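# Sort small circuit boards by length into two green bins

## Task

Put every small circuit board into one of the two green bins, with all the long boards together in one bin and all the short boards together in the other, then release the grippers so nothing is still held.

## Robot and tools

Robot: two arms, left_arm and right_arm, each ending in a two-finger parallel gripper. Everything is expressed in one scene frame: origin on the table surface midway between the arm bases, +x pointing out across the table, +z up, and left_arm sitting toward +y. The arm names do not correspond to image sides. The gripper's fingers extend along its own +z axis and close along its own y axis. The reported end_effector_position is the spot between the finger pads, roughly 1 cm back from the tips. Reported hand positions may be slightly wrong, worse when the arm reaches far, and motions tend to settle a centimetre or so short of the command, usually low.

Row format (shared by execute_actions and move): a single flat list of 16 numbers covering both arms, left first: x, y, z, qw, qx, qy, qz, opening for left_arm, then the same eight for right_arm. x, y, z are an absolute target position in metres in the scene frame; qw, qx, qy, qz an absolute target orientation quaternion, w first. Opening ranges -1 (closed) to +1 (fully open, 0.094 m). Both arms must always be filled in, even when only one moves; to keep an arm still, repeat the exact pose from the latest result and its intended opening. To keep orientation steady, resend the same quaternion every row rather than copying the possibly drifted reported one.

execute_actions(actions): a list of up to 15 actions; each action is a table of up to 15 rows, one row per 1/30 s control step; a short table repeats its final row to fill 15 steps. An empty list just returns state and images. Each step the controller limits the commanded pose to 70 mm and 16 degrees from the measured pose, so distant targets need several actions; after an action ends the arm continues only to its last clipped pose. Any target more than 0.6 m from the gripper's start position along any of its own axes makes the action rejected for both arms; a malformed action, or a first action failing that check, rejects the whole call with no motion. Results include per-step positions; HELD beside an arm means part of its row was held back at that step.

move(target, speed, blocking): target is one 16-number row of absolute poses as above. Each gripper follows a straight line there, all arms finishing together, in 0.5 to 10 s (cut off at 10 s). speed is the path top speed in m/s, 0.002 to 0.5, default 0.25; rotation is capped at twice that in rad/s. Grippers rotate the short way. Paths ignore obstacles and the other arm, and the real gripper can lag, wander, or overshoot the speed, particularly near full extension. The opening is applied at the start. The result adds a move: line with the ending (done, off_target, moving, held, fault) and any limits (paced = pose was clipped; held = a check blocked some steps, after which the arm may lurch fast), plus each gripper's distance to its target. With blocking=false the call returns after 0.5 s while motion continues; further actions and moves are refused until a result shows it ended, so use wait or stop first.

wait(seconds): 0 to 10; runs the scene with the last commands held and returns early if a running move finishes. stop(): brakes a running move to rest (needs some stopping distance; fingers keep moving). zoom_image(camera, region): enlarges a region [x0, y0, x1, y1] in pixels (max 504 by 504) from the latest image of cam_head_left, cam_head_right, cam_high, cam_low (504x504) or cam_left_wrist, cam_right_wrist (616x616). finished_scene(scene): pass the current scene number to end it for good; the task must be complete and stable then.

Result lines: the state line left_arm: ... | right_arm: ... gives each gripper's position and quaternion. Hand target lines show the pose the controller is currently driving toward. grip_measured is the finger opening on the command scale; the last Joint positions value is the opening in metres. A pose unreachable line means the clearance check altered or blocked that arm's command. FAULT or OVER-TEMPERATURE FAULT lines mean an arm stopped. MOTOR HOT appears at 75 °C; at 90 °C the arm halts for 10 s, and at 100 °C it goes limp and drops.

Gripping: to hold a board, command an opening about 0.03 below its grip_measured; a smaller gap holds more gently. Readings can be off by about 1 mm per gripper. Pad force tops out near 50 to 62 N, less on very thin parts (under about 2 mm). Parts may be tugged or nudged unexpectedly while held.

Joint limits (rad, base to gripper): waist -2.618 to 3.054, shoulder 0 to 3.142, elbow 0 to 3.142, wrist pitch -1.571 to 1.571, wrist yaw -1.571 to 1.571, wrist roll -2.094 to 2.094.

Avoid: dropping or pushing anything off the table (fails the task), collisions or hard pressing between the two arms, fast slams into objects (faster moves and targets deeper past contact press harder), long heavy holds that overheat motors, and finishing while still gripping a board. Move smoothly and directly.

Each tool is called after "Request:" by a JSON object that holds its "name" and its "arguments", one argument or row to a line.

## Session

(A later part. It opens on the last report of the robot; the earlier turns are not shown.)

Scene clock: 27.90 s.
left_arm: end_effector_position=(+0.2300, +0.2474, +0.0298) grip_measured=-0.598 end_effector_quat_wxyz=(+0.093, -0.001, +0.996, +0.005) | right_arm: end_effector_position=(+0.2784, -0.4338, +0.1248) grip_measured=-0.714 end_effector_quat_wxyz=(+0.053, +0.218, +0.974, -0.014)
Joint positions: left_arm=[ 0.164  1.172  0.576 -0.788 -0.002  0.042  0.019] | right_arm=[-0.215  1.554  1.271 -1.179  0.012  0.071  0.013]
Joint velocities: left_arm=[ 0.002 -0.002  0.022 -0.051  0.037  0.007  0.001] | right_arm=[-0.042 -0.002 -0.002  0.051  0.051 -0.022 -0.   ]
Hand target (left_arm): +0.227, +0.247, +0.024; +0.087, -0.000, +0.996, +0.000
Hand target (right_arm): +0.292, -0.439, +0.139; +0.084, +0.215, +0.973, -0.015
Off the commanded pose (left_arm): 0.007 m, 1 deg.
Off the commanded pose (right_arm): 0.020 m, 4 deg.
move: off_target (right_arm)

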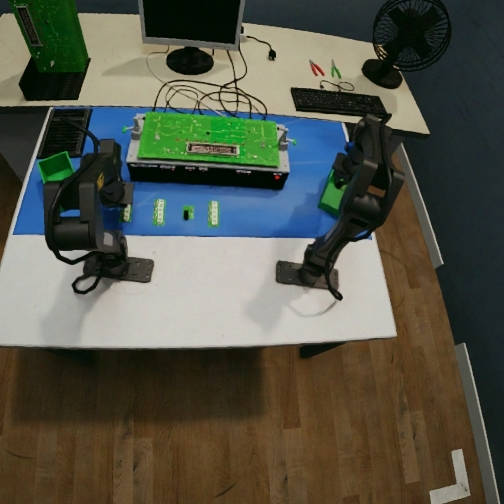

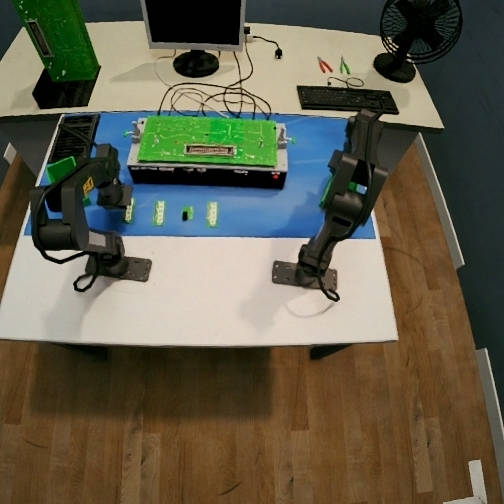

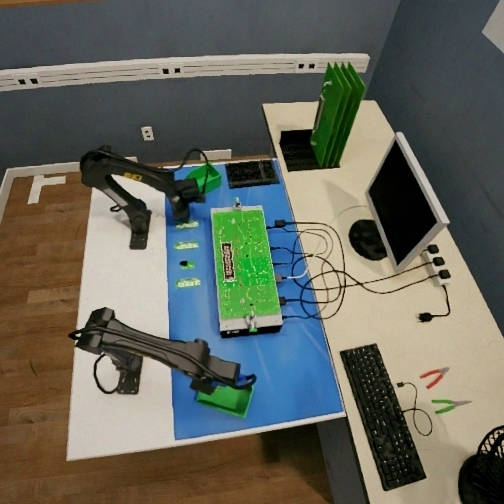

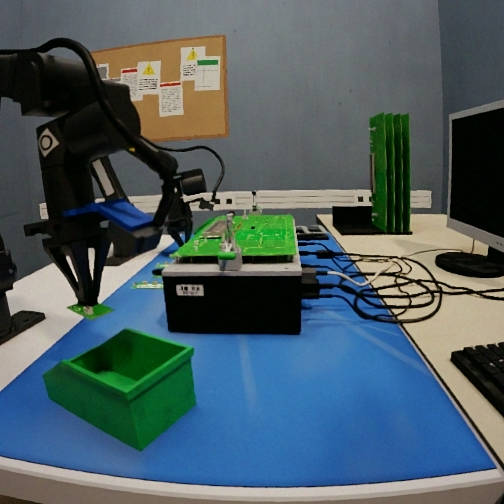

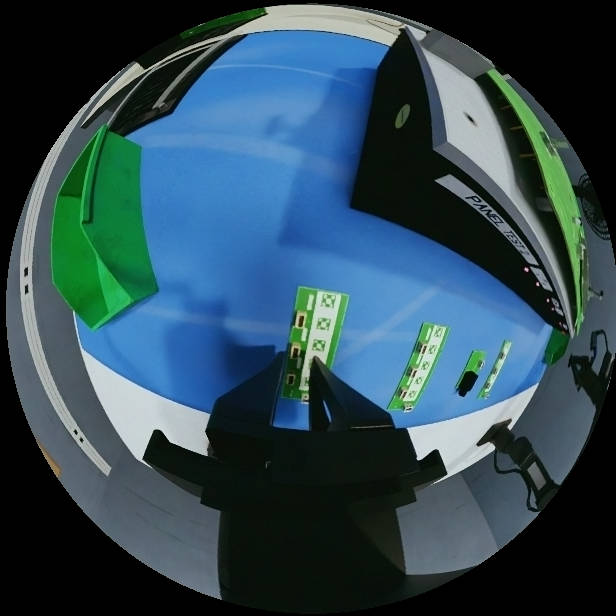

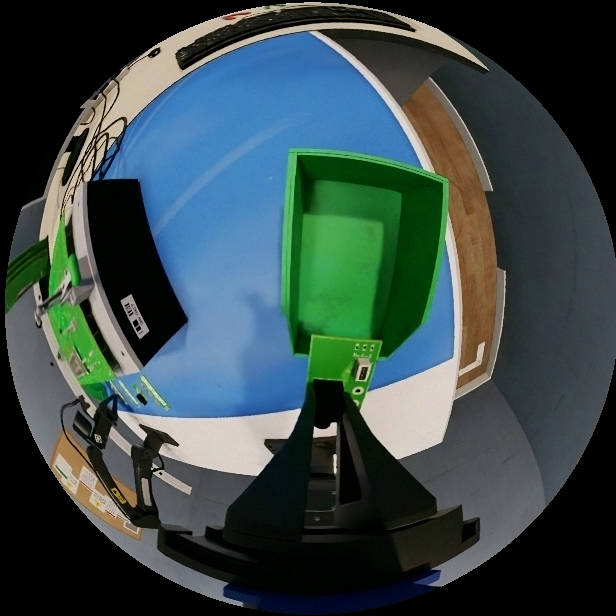

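Request:
{"name": "move", "arguments": {
  "target": [0.227,0.2505,0.011,0.087,0,0.996,0,-0.6,0.312,-0.455,0.06,0.085,0.215,0.972,-0.019,-0.75],
  "speed": 0.1
}}

Request:
{"name": "zoom_image", "arguments": {
  "camera": "cam_left_wrist",
  "region": [240, 270, 380, 420]
}}

Scene clock: 30.67 s.
left_arm: end_effector_position=(+0.2306, +0.2511, +0.0170) grip_measured=-0.598 end_effector_quat_wxyz=(+0.093, -0.001, +0.996, +0.005) | right_arm: end_effector_position=(+0.3097, -0.4498, +0.0601) grip_measured=-0.714 end_effector_quat_wxyz=(+0.076, +0.214, +0.974, -0.018)
Joint positions: left_arm=[ 0.185  1.202  0.538 -0.72   0.001  0.063  0.019] | right_arm=[-0.227  1.686  1.143 -0.873  0.01   0.052  0.013]
Joint velocities: left_arm=[ 0.017 -0.012  0.002 -0.007  0.022  0.007 -0.   ] | right_arm=[ 0.017  0.002 -0.002 -0.037  0.007 -0.051  0.001]
Hand target (left_arm): +0.227, +0.250, +0.011; +0.087, -0.000, +0.996, +0.000
Hand target (right_arm): +0.311, -0.454, +0.060; +0.085, +0.215, +0.973, -0.019
Off the commanded pose (left_arm): 0.007 m, 1 deg.
Off the commanded pose (right_arm): 0.006 m, 1 deg.
move: done

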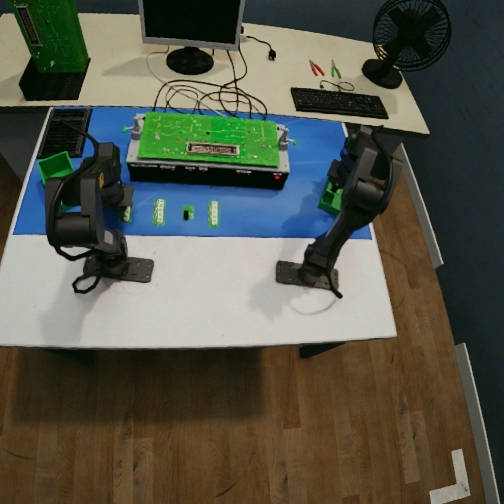

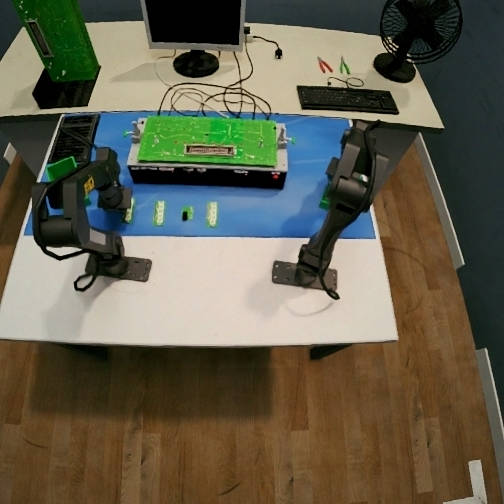

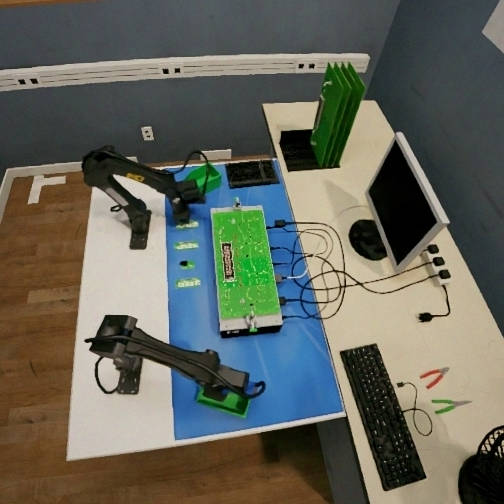

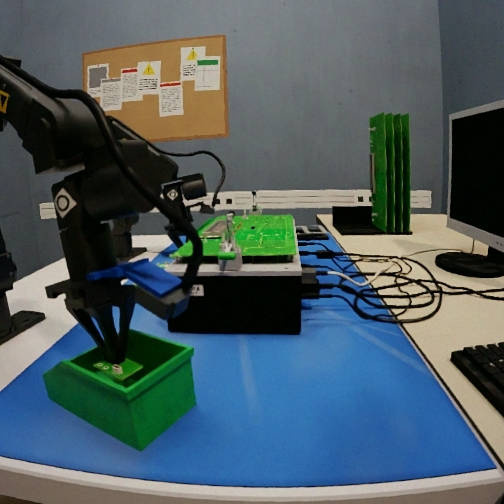

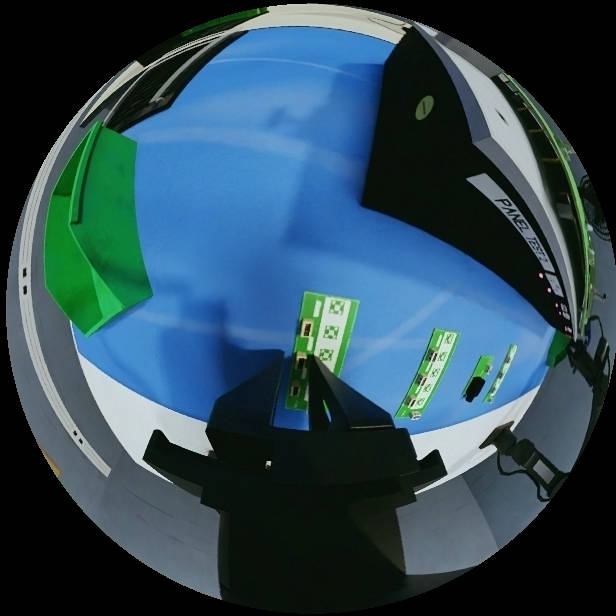

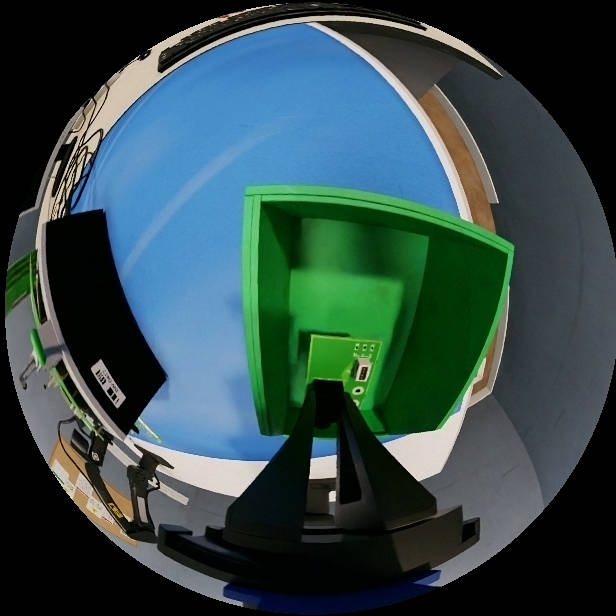

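Region (240, 270, 380, 420) of cam_left_wrist's 616x616 image, scaled by 3.360, with more detail than that image has; it fills the left 470 columns of this view, and the rest is white.

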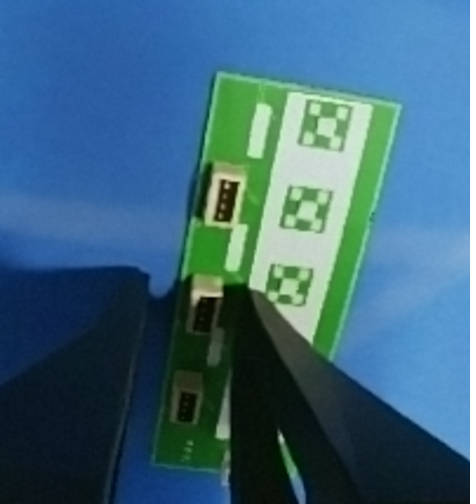

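Request:
{"name": "execute_actions", "arguments": {
  "actions": [
    [[0.226,0.2505,0.010,0.087,0,0.996,0,-0.62,0.312,-0.455,0.057,0.085,0.215,0.972,-0.019,-0.75],[0.226,0.2505,0.009,0.087,0,0.996,0,-0.64,0.312,-0.455,0.054,0.085,0.215,0.972,-0.019,-0.75],[0.226,0.2505,0.008,0.087,0,0.996,0,-0.66,0.312,-0.455,0.051,0.085,0.215,0.972,-0.019,-0.75],[0.226,0.2505,0.008,0.087,0,0.996,0,-0.68,0.312,-0.455,0.048,0.085,0.215,0.972,-0.019,-0.75],[0.226,0.2505,0.008,0.087,0,0.996,0,-0.70,0.312,-0.455,0.045,0.085,0.215,0.972,-0.019,-0.75],[0.226,0.2505,0.008,0.087,0,0.996,0,-0.72,0.312,-0.455,0.042,0.085,0.215,0.972,-0.019,-0.75],[0.226,0.2505,0.008,0.087,0,0.996,0,-0.74,0.312,-0.455,0.039,0.085,0.215,0.972,-0.019,-0.75],[0.226,0.2505,0.008,0.087,0,0.996,0,-0.76,0.312,-0.455,0.036,0.085,0.215,0.972,-0.019,-0.75],[0.226,0.2505,0.008,0.087,0,0.996,0,-0.78,0.312,-0.455,0.033,0.085,0.215,0.972,-0.019,-0.75],[0.226,0.2505,0.008,0.087,0,0.996,0,-0.80,0.312,-0.455,0.030,0.085,0.215,0.972,-0.019,-0.75],[0.226,0.2505,0.008,0.087,0,0.996,0,-0.82,0.312,-0.455,0.030,0.085,0.215,0.972,-0.019,-0.75],[0.226,0.2505,0.008,0.087,0,0.996,0,-0.84,0.312,-0.455,0.030,0.085,0.215,0.972,-0.019,-0.75],[0.226,0.2505,0.008,0.087,0,0.996,0,-0.86,0.312,-0.455,0.030,0.085,0.215,0.972,-0.019,-0.75],[0.226,0.2505,0.008,0.087,0,0.996,0,-0.88,0.312,-0.455,0.030,0.085,0.215,0.972,-0.019,-0.75],[0.226,0.2505,0.008,0.087,0,0.996,0,-0.90,0.312,-0.455,0.030,0.085,0.215,0.972,-0.019,-0.75]],
    [[0.226,0.2505,0.008,0.087,0,0.996,0,-0.90,0.312,-0.455,0.030,0.085,0.215,0.972,-0.019,-0.75]]
  ]
}}

Request:
{"name": "zoom_image", "arguments": {
  "camera": "cam_left_wrist",
  "region": [240, 270, 380, 420]
}}

Scene clock: 32.67 s.
left_arm: end_effector_position=(+0.2318, +0.2493, +0.0160) grip_measured=-0.894 end_effector_quat_wxyz=(+0.097, -0.001, +0.995, -0.000) | right_arm: end_effector_position=(+0.3094, -0.4497, +0.0291) grip_measured=-0.714 end_effector_quat_wxyz=(+0.073, +0.213, +0.974, -0.017)
Joint positions: left_arm=[ 0.186  1.202  0.532 -0.707  0.013  0.063  0.005] | right_arm=[-0.227  1.732  1.065 -0.753  0.01   0.05   0.013]
Joint velocities: left_arm=[ 0.017 -0.012 -0.007 -0.022 -0.051 -0.051  0.   ] | right_arm=[ 0.002  0.012 -0.002 -0.037  0.037 -0.066  0.   ]
Hand target (left_arm): +0.226, +0.250, +0.008; +0.087, +0.000, +0.996, +0.000
Hand target (right_arm): +0.312, -0.455, +0.030; +0.085, +0.215, +0.973, -0.019
Off the commanded pose (left_arm): 0.010 m, 1 deg.
Off the commanded pose (right_arm): 0.006 m, 1 deg.
Step readings (end_effector_position; steps 1 to 15: 1st action; 16 to 30: 2nd action):
0: left_arm (+0.2307, +0.2511, +0.0170) | right_arm (+0.3100, -0.4500, +0.0602)
1: left_arm (+0.2307, +0.2511, +0.0170) | right_arm (+0.3101, -0.4500, +0.0602)
2: left_arm (+0.2309, +0.2511, +0.0170) | right_arm (+0.3107, -0.4502, +0.0603)
4: left_arm (+0.2311, +0.2511, +0.0162) | right_arm (+0.3119, -0.4507, +0.0588)
8: left_arm (+0.2314, +0.2495, +0.0159) | right_arm (+0.3094, -0.4497, +0.0475)
15: left_arm (+0.2318, +0.2493, +0.0160) | right_arm (+0.3045, -0.4478, +0.0284)
16: left_arm (+0.2318, +0.2493, +0.0160) | right_arm (+0.3051, -0.4480, +0.0285)
17: left_arm (+0.2318, +0.2493, +0.0160) | right_arm (+0.3061, -0.4484, +0.0286)
19: left_arm (+0.2318, +0.2493, +0.0160) | right_arm (+0.3075, -0.4490, +0.0288)
23: left_arm (+0.2318, +0.2493, +0.0160) | right_arm (+0.3088, -0.4495, +0.0290)
30: end_effector_position above

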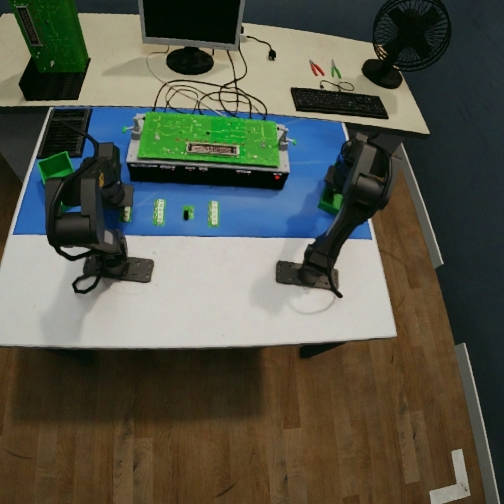

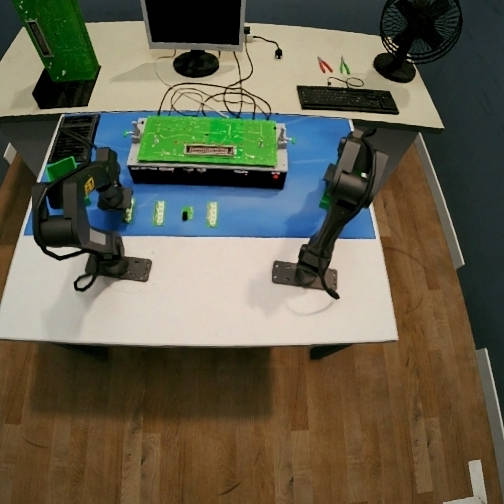

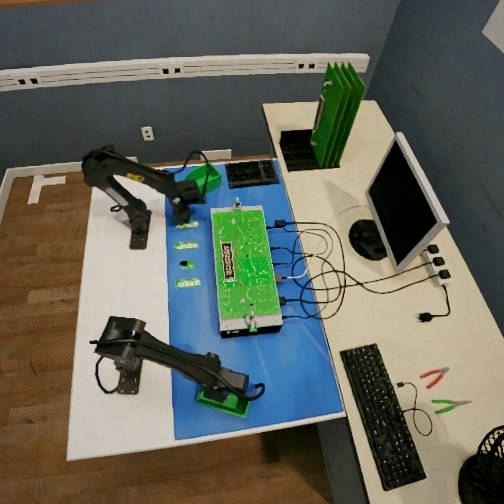

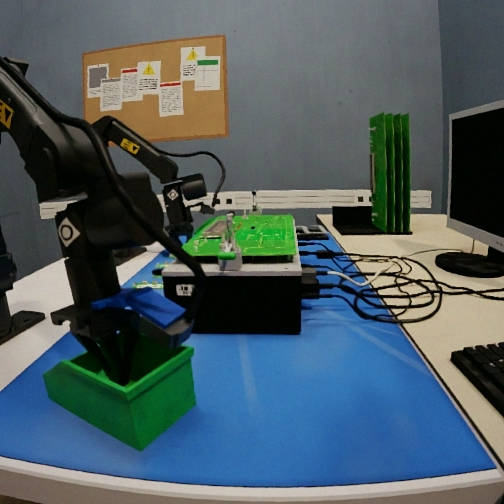

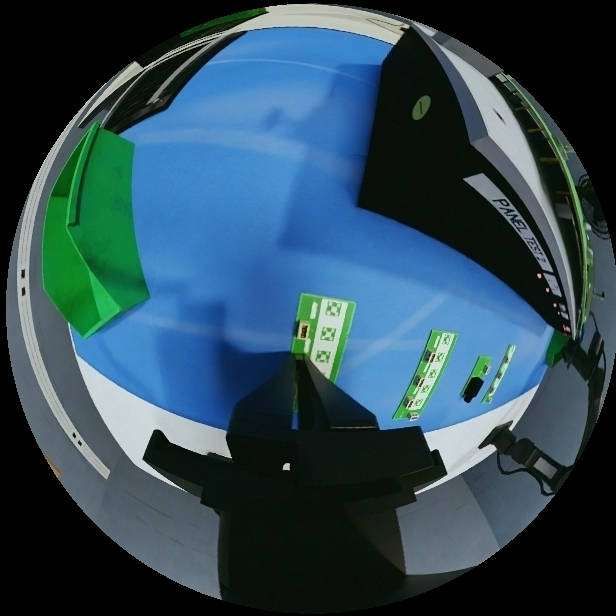

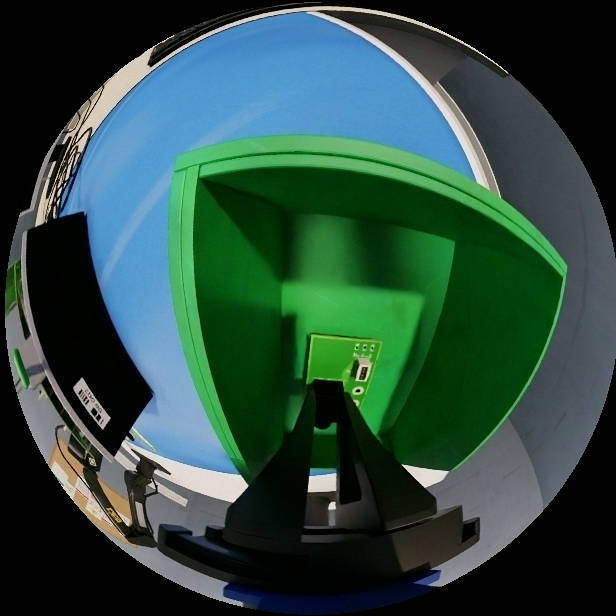

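Region (240, 270, 380, 420) of cam_left_wrist's 616x616 image, scaled by 3.360, with more detail than that image has; it fills the left 470 columns of this view, and the rest is white.

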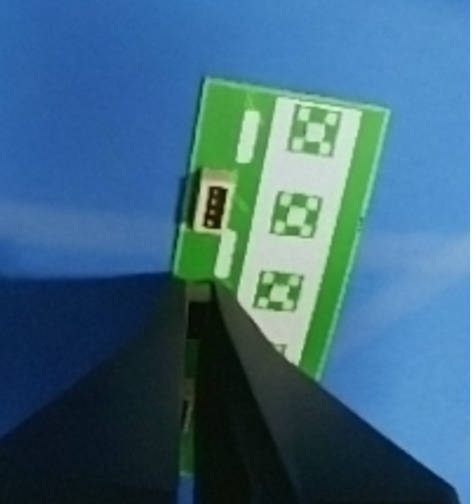

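Request:
{"name": "execute_actions", "arguments": {
  "actions": [
    [[0.226,0.2505,0.008,0.087,0,0.996,0,-0.91,0.312,-0.455,0.030,0.085,0.215,0.972,-0.019,-0.70],[0.226,0.2505,0.008,0.087,0,0.996,0,-0.92,0.312,-0.455,0.030,0.085,0.215,0.972,-0.019,-0.66],[0.226,0.2505,0.008,0.087,0,0.996,0,-0.93,0.312,-0.455,0.030,0.085,0.215,0.972,-0.019,-0.62],[0.226,0.2505,0.008,0.087,0,0.996,0,-0.94,0.312,-0.455,0.030,0.085,0.215,0.972,-0.019,-0.58],[0.226,0.2505,0.008,0.087,0,0.996,0,-0.94,0.312,-0.455,0.030,0.085,0.215,0.972,-0.019,-0.54],[0.226,0.2505,0.008,0.087,0,0.996,0,-0.94,0.312,-0.455,0.030,0.085,0.215,0.972,-0.019,-0.5]]
  ]
}}

Request:
{"name": "zoom_image", "arguments": {
  "camera": "cam_left_wrist",
  "region": [240, 270, 380, 420]
}}

Scene clock: 33.57 s.
left_arm: end_effector_position=(+0.2318, +0.2493, +0.0160) grip_measured=-0.926 end_effector_quat_wxyz=(+0.097, -0.001, +0.995, -0.000) | right_arm: end_effector_position=(+0.3092, -0.4510, +0.0291) grip_measured=-0.502 end_effector_quat_wxyz=(+0.074, +0.215, +0.974, -0.018)
Joint positions: left_arm=[ 0.186  1.202  0.532 -0.707  0.013  0.063  0.003] | right_arm=[-0.231  1.732  1.065 -0.752  0.01   0.05   0.023]
Joint velocities: left_arm=[-0.002  0.012  0.007 -0.022  0.007 -0.007  0.   ] | right_arm=[ 0.017 -0.002  0.007 -0.007 -0.007 -0.051 -0.   ]
Hand target (left_arm): +0.226, +0.250, +0.008; +0.087, +0.000, +0.996, +0.000
Hand target (right_arm): +0.312, -0.455, +0.030; +0.085, +0.215, +0.973, -0.019
Off the commanded pose (left_arm): 0.010 m, 1 deg.
Off the commanded pose (right_arm): 0.005 m, 1 deg.
Step readings (end_effector_position):
0: left_arm (+0.2318, +0.2493, +0.0160) | right_arm (+0.3096, -0.4498, +0.0291)
1: left_arm (+0.2318, +0.2493, +0.0160) | right_arm (+0.3096, -0.4498, +0.0291)
2: left_arm (+0.2318, +0.2493, +0.0160) | right_arm (+0.3096, -0.4498, +0.0291)
4: left_arm (+0.2318, +0.2493, +0.0160) | right_arm (+0.3096, -0.4498, +0.0291)
8: left_arm (+0.2318, +0.2493, +0.0160) | right_arm (+0.3093, -0.4505, +0.0291)
15: end_effector_position above

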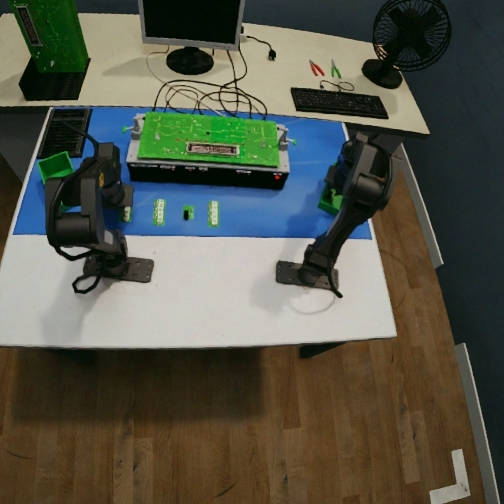

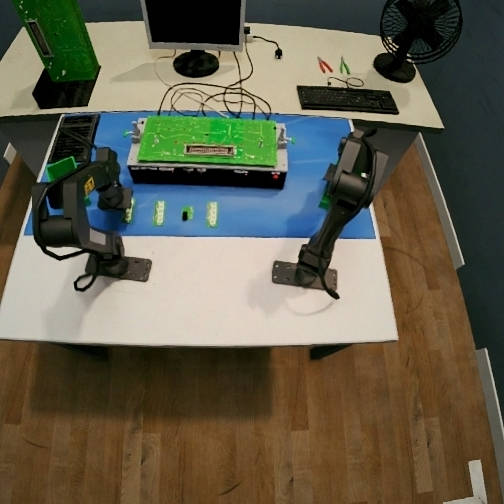

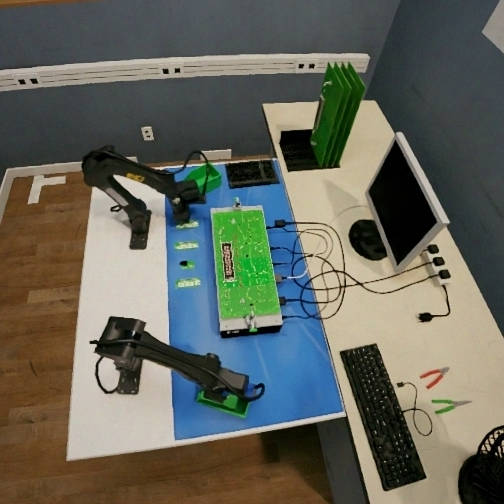

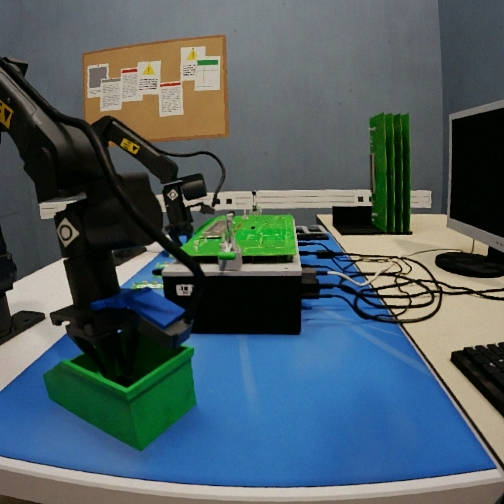

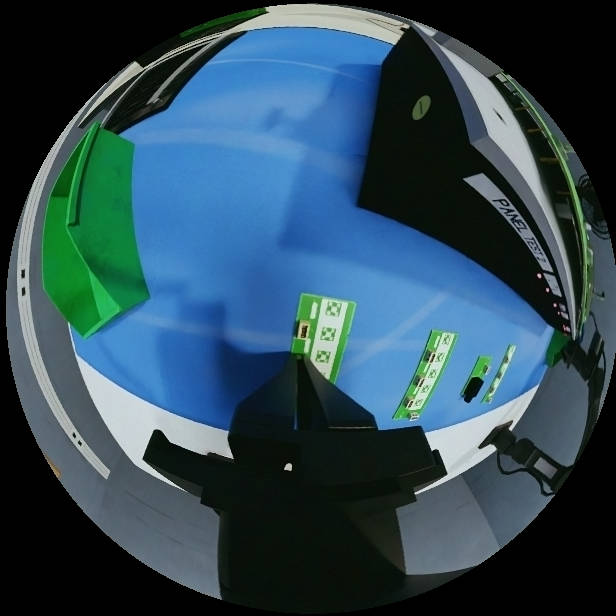

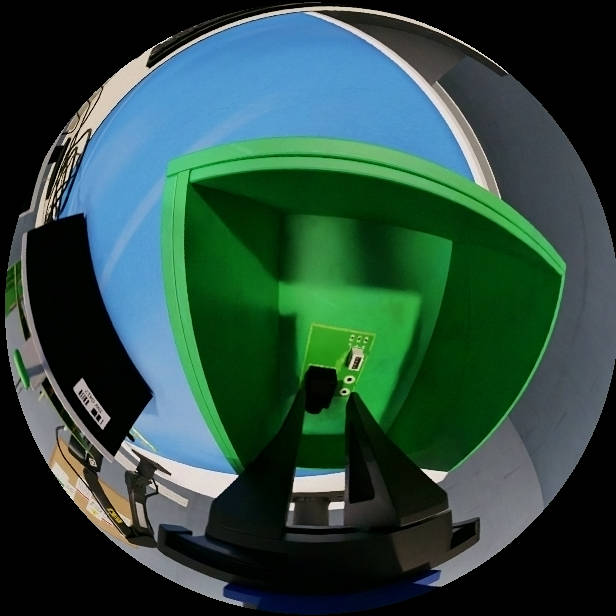

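Region (240, 270, 380, 420) of cam_left_wrist's 616x616 image, scaled by 3.360, with more detail than that image has; it fills the left 470 columns of this view, and the rest is white.

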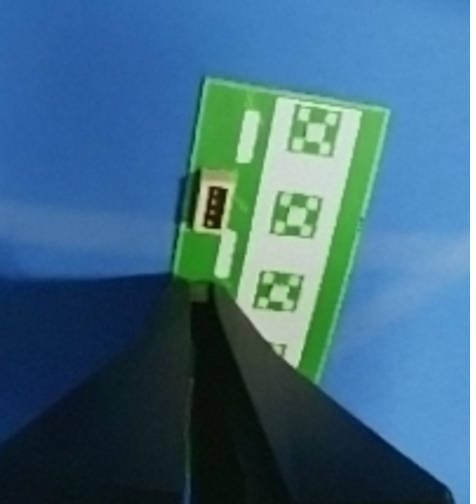

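Request:
{"name": "execute_actions", "arguments": {
  "actions": [
    [[0.228,0.2505,0.009,0.087,0,0.996,0,-0.95,0.312,-0.455,0.036,0.085,0.215,0.972,-0.019,-0.5],[0.228,0.2505,0.009,0.087,0,0.996,0,-0.96,0.312,-0.455,0.042,0.085,0.215,0.972,-0.019,-0.5],[0.228,0.2505,0.009,0.087,0,0.996,0,-0.96,0.312,-0.455,0.048,0.085,0.215,0.972,-0.019,-0.5],[0.228,0.2505,0.009,0.087,0,0.996,0,-0.96,0.312,-0.455,0.054,0.085,0.215,0.972,-0.019,-0.5],[0.228,0.2505,0.009,0.087,0,0.996,0,-0.96,0.312,-0.455,0.060,0.085,0.215,0.972,-0.019,-0.5],[0.228,0.2505,0.009,0.087,0,0.996,0,-0.96,0.312,-0.455,0.066,0.085,0.215,0.972,-0.019,-0.5],[0.229,0.2505,0.012,0.087,0,0.996,0,-0.96,0.312,-0.455,0.072,0.085,0.215,0.972,-0.019,-0.5],[0.230,0.2505,0.015,0.087,0,0.996,0,-0.96,0.312,-0.455,0.078,0.085,0.215,0.972,-0.019,-0.5],[0.231,0.2505,0.018,0.087,0,0.996,0,-0.96,0.311,-0.455,0.084,0.085,0.215,0.972,-0.019,-0.5],[0.232,0.2505,0.021,0.087,0,0.996,0,-0.96,0.310,-0.454,0.090,0.085,0.215,0.972,-0.019,-0.5],[0.233,0.2505,0.024,0.087,0,0.996,0,-0.96,0.309,-0.453,0.096,0.085,0.215,0.972,-0.019,-0.5],[0.234,0.2505,0.027,0.087,0,0.996,0,-0.96,0.308,-0.452,0.102,0.085,0.215,0.972,-0.019,-0.5],[0.235,0.2505,0.030,0.087,0,0.996,0,-0.96,0.306,-0.451,0.108,0.085,0.215,0.972,-0.019,-0.5],[0.235,0.2505,0.033,0.087,0,0.996,0,-0.96,0.304,-0.450,0.114,0.085,0.215,0.972,-0.019,-0.5],[0.235,0.2505,0.036,0.087,0,0.996,0,-0.96,0.302,-0.449,0.120,0.085,0.215,0.972,-0.019,-0.5]]
  ]
}}

Request:
{"name": "move", "arguments": {
  "target": [0.235,0.26,0.08,0.087,0,0.996,0,-0.96,0.22,-0.3,0.16,0.087,0.1,0.991,-0.009,-0.3],
  "speed": 0.25
}}

Scene clock: 35.10 s.
left_arm: end_effector_position=(+0.2335, +0.2494, +0.0245) grip_measured=-0.942 end_effector_quat_wxyz=(+0.093, -0.001, +0.996, -0.000) | right_arm: end_effector_position=(+0.3116, -0.4520, +0.0904) grip_measured=-0.502 end_effector_quat_wxyz=(+0.088, +0.215, +0.972, -0.020)
Joint positions: left_arm=[ 0.186  1.202  0.571 -0.754  0.013  0.063  0.003] | right_arm=[-0.231  1.645  1.217 -0.962  0.01   0.049  0.023]
Joint velocities: left_arm=[ 0.002 -0.007  0.305 -0.344 -0.037 -0.022 -0.001] | right_arm=[-0.012 -0.32   0.422 -0.667  0.022 -0.007 -0.001]
Hand target (left_arm): +0.235, +0.250, +0.035; +0.088, +0.000, +0.996, +0.000
Hand target (right_arm): +0.304, -0.450, +0.117; +0.088, +0.215, +0.972, -0.020
Off the commanded pose (left_arm): 0.012 m, 1 deg.
Off the commanded pose (right_arm): 0.031 m, 0 deg.
Step readings (end_effector_position):
0: left_arm (+0.2318, +0.2493, +0.0160) | right_arm (+0.3092, -0.4510, +0.0291)
1: left_arm (+0.2318, +0.2493, +0.0160) | right_arm (+0.3092, -0.4510, +0.0291)
2: left_arm (+0.2318, +0.2493, +0.0160) | right_arm (+0.3089, -0.4509, +0.0291)
4: left_arm (+0.2318, +0.2493, +0.0160) | right_arm (+0.3066, -0.4500, +0.0293)
8: left_arm (+0.2318, +0.2493, +0.0160) | right_arm (+0.3039, -0.4489, +0.0411)
15: end_effector_position above

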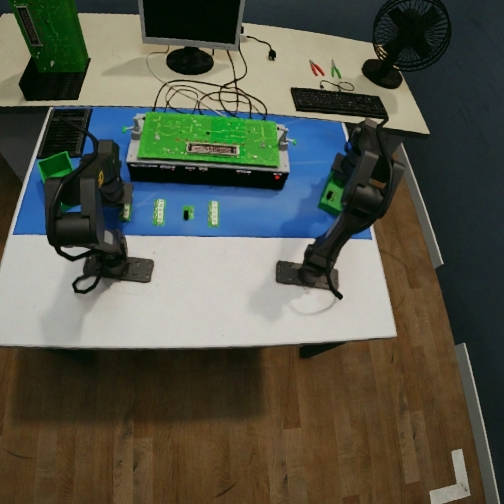

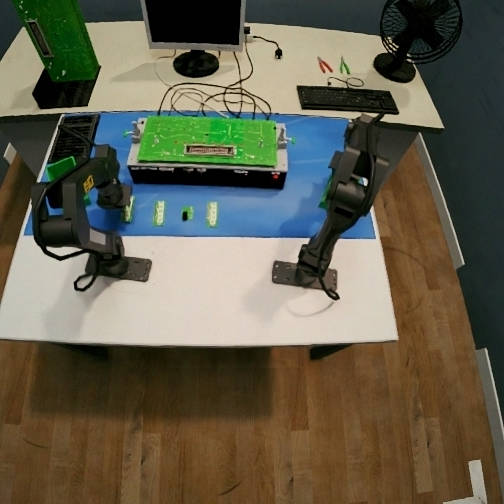

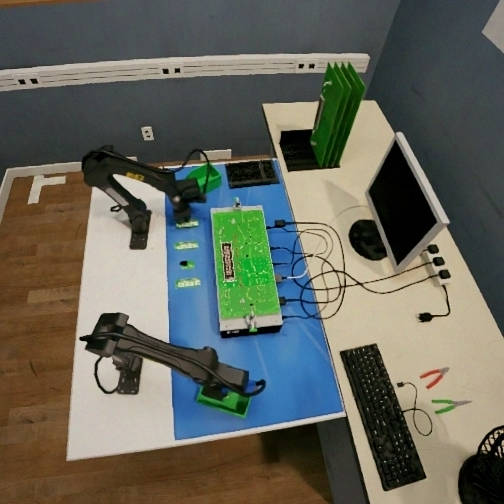

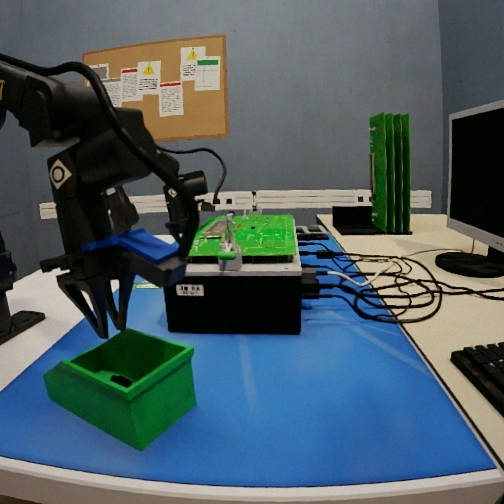

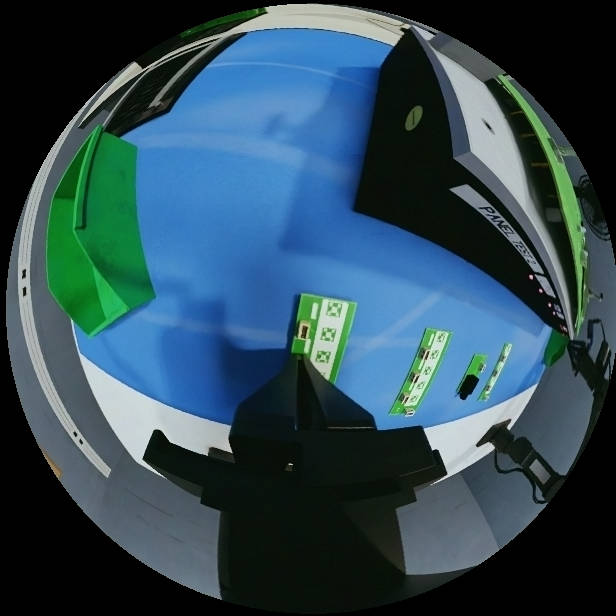

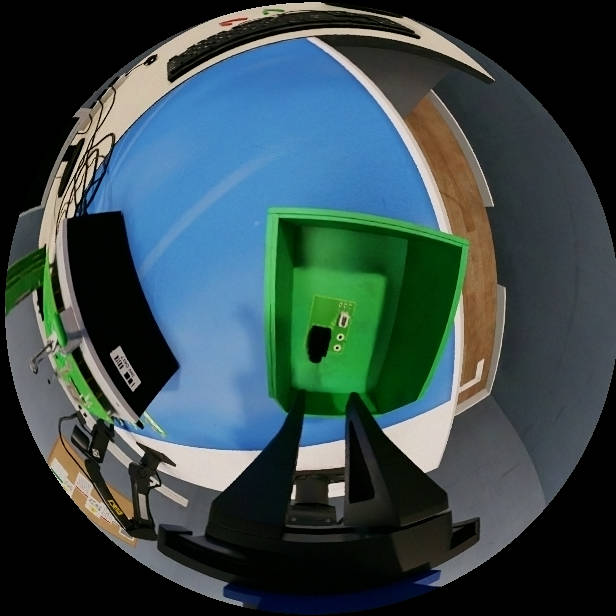

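Scene clock: 36.53 s.
left_arm: end_effector_position=(+0.2305, +0.2592, +0.0696) grip_measured=-0.942 end_effector_quat_wxyz=(+0.073, -0.001, +0.997, +0.002) | right_arm: end_effector_position=(+0.2188, -0.3013, +0.1539) grip_measured=-0.302 end_effector_quat_wxyz=(+0.074, +0.099, +0.992, -0.011)
Joint positions: left_arm=[ 0.235  1.173  0.747 -1.     0.013  0.113  0.003] | right_arm=[ 0.316  1.23   1.118 -1.321  0.059  0.357  0.033]
Joint velocities: left_arm=[-0.012 -0.002 -0.027  0.051 -0.037 -0.022  0.001] | right_arm=[-0.012 -0.022  0.007 -0.022 -0.066  0.066 -0.   ]
Hand target (left_arm): +0.234, +0.260, +0.080; +0.087, +0.000, +0.996, +0.001
Hand target (right_arm): +0.219, -0.301, +0.162; +0.087, +0.100, +0.991, -0.013
Off the commanded pose (left_arm): 0.011 m, 2 deg.
Off the commanded pose (right_arm): 0.006 m, 2 deg.
move: off_target (left_arm)

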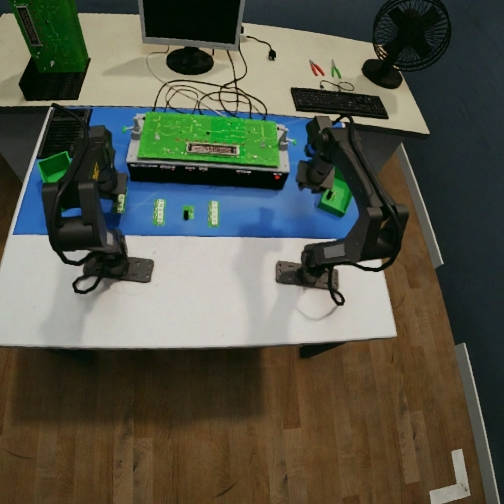

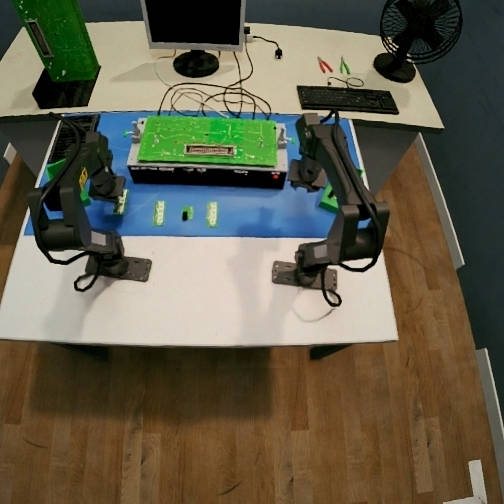

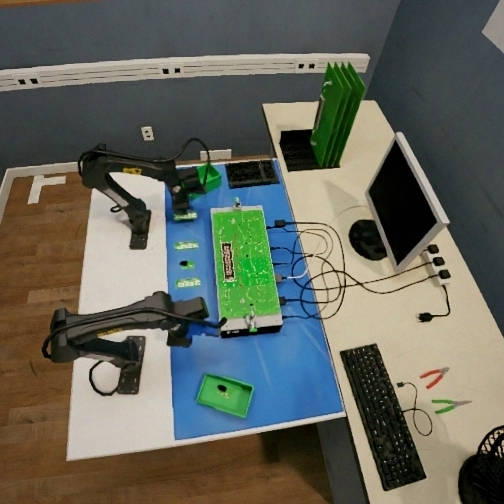

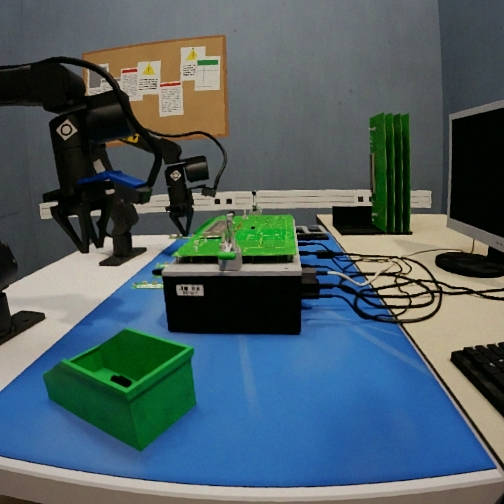

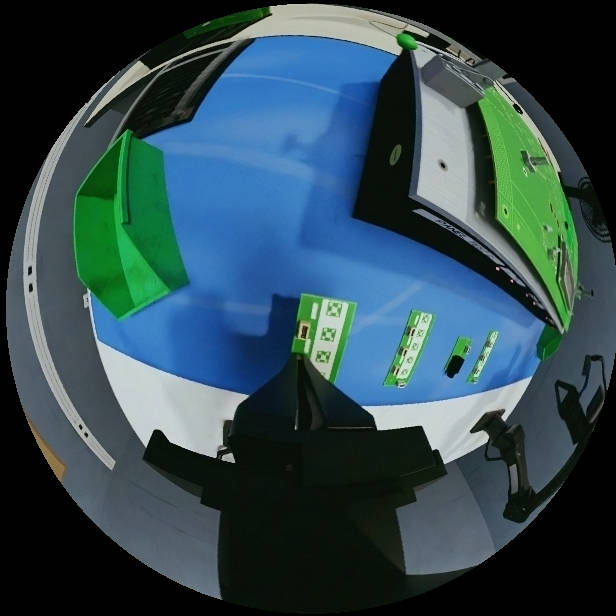

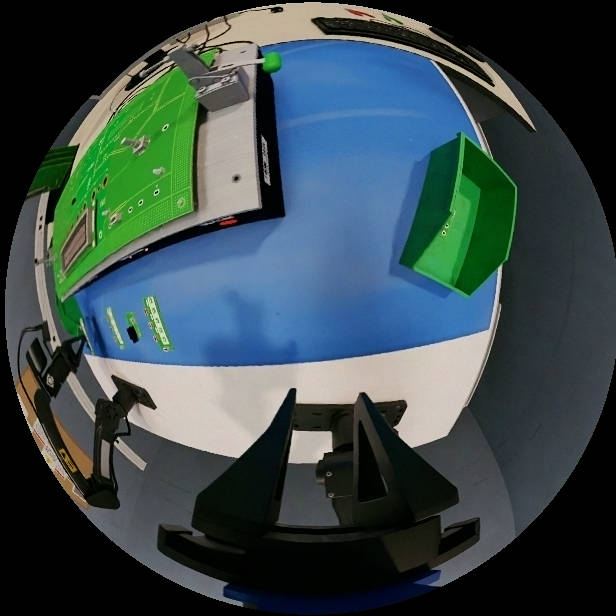

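Request:
{"name": "move", "arguments": {
  "target": [0.295,0.42,0.15,0.084,-0.241,0.966,0.021,-0.96,0.203,0.05,0.07,0.104,0,0.9946,0,-0.2],
  "speed": 0.3
}}

Scene clock: 39.40 s.
left_arm: end_effector_position=(+0.2923, +0.4173, +0.1469) grip_measured=-0.942 end_effector_quat_wxyz=(+0.082, -0.235, +0.968, +0.024) | right_arm: end_effector_position=(+0.1907, +0.0434, +0.0513) grip_measured=-0.202 end_effector_quat_wxyz=(+0.092, -0.007, +0.996, -0.017)
Joint positions: left_arm=[ 0.727  1.585  1.38  -1.195  0.014  0.13   0.003] | right_arm=[ 1.334  2.111  1.678 -1.096  0.184  1.163  0.037]
Joint velocities: left_arm=[ 0.002 -0.027 -0.017  0.022  0.007 -0.007 -0.001] | right_arm=[ 0.002 -0.007 -0.002 -0.081 -0.007 -0.022 -0.   ]
Hand target (left_arm): +0.293, +0.420, +0.151; +0.082, -0.241, +0.967, +0.024
Hand target (right_arm): +0.197, +0.049, +0.066; +0.109, -0.001, +0.994, -0.005
Off the commanded pose (left_arm): 0.005 m, 1 deg.
Off the commanded pose (right_arm): 0.023 m, 2 deg.
move: off_target (right_arm)

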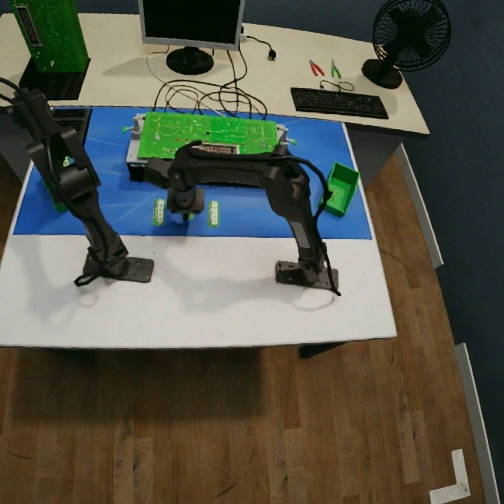

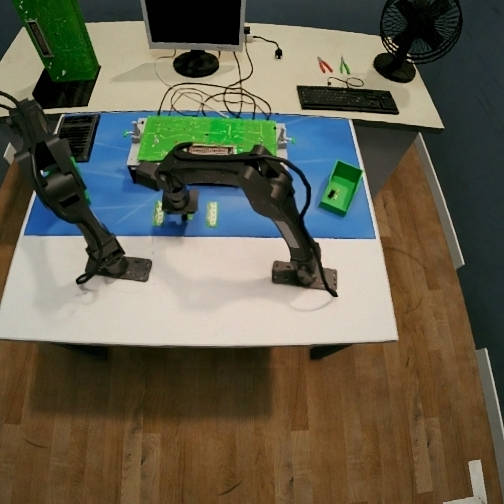

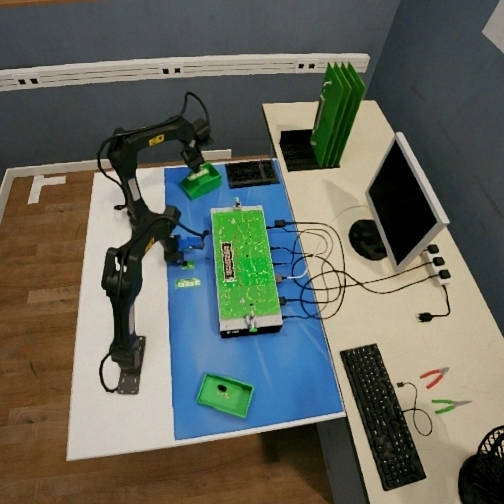

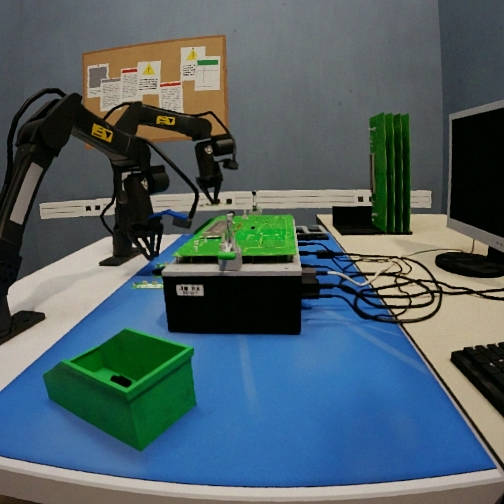

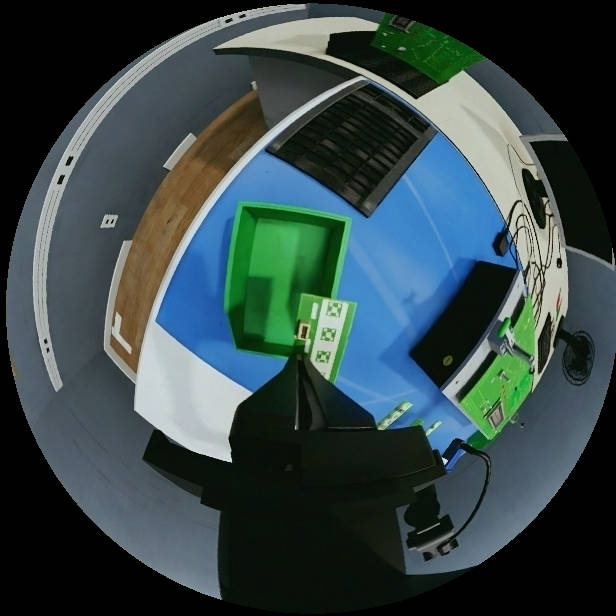

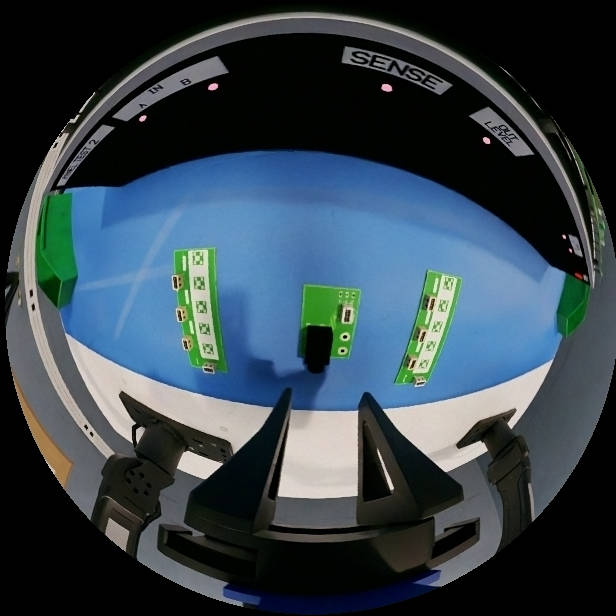

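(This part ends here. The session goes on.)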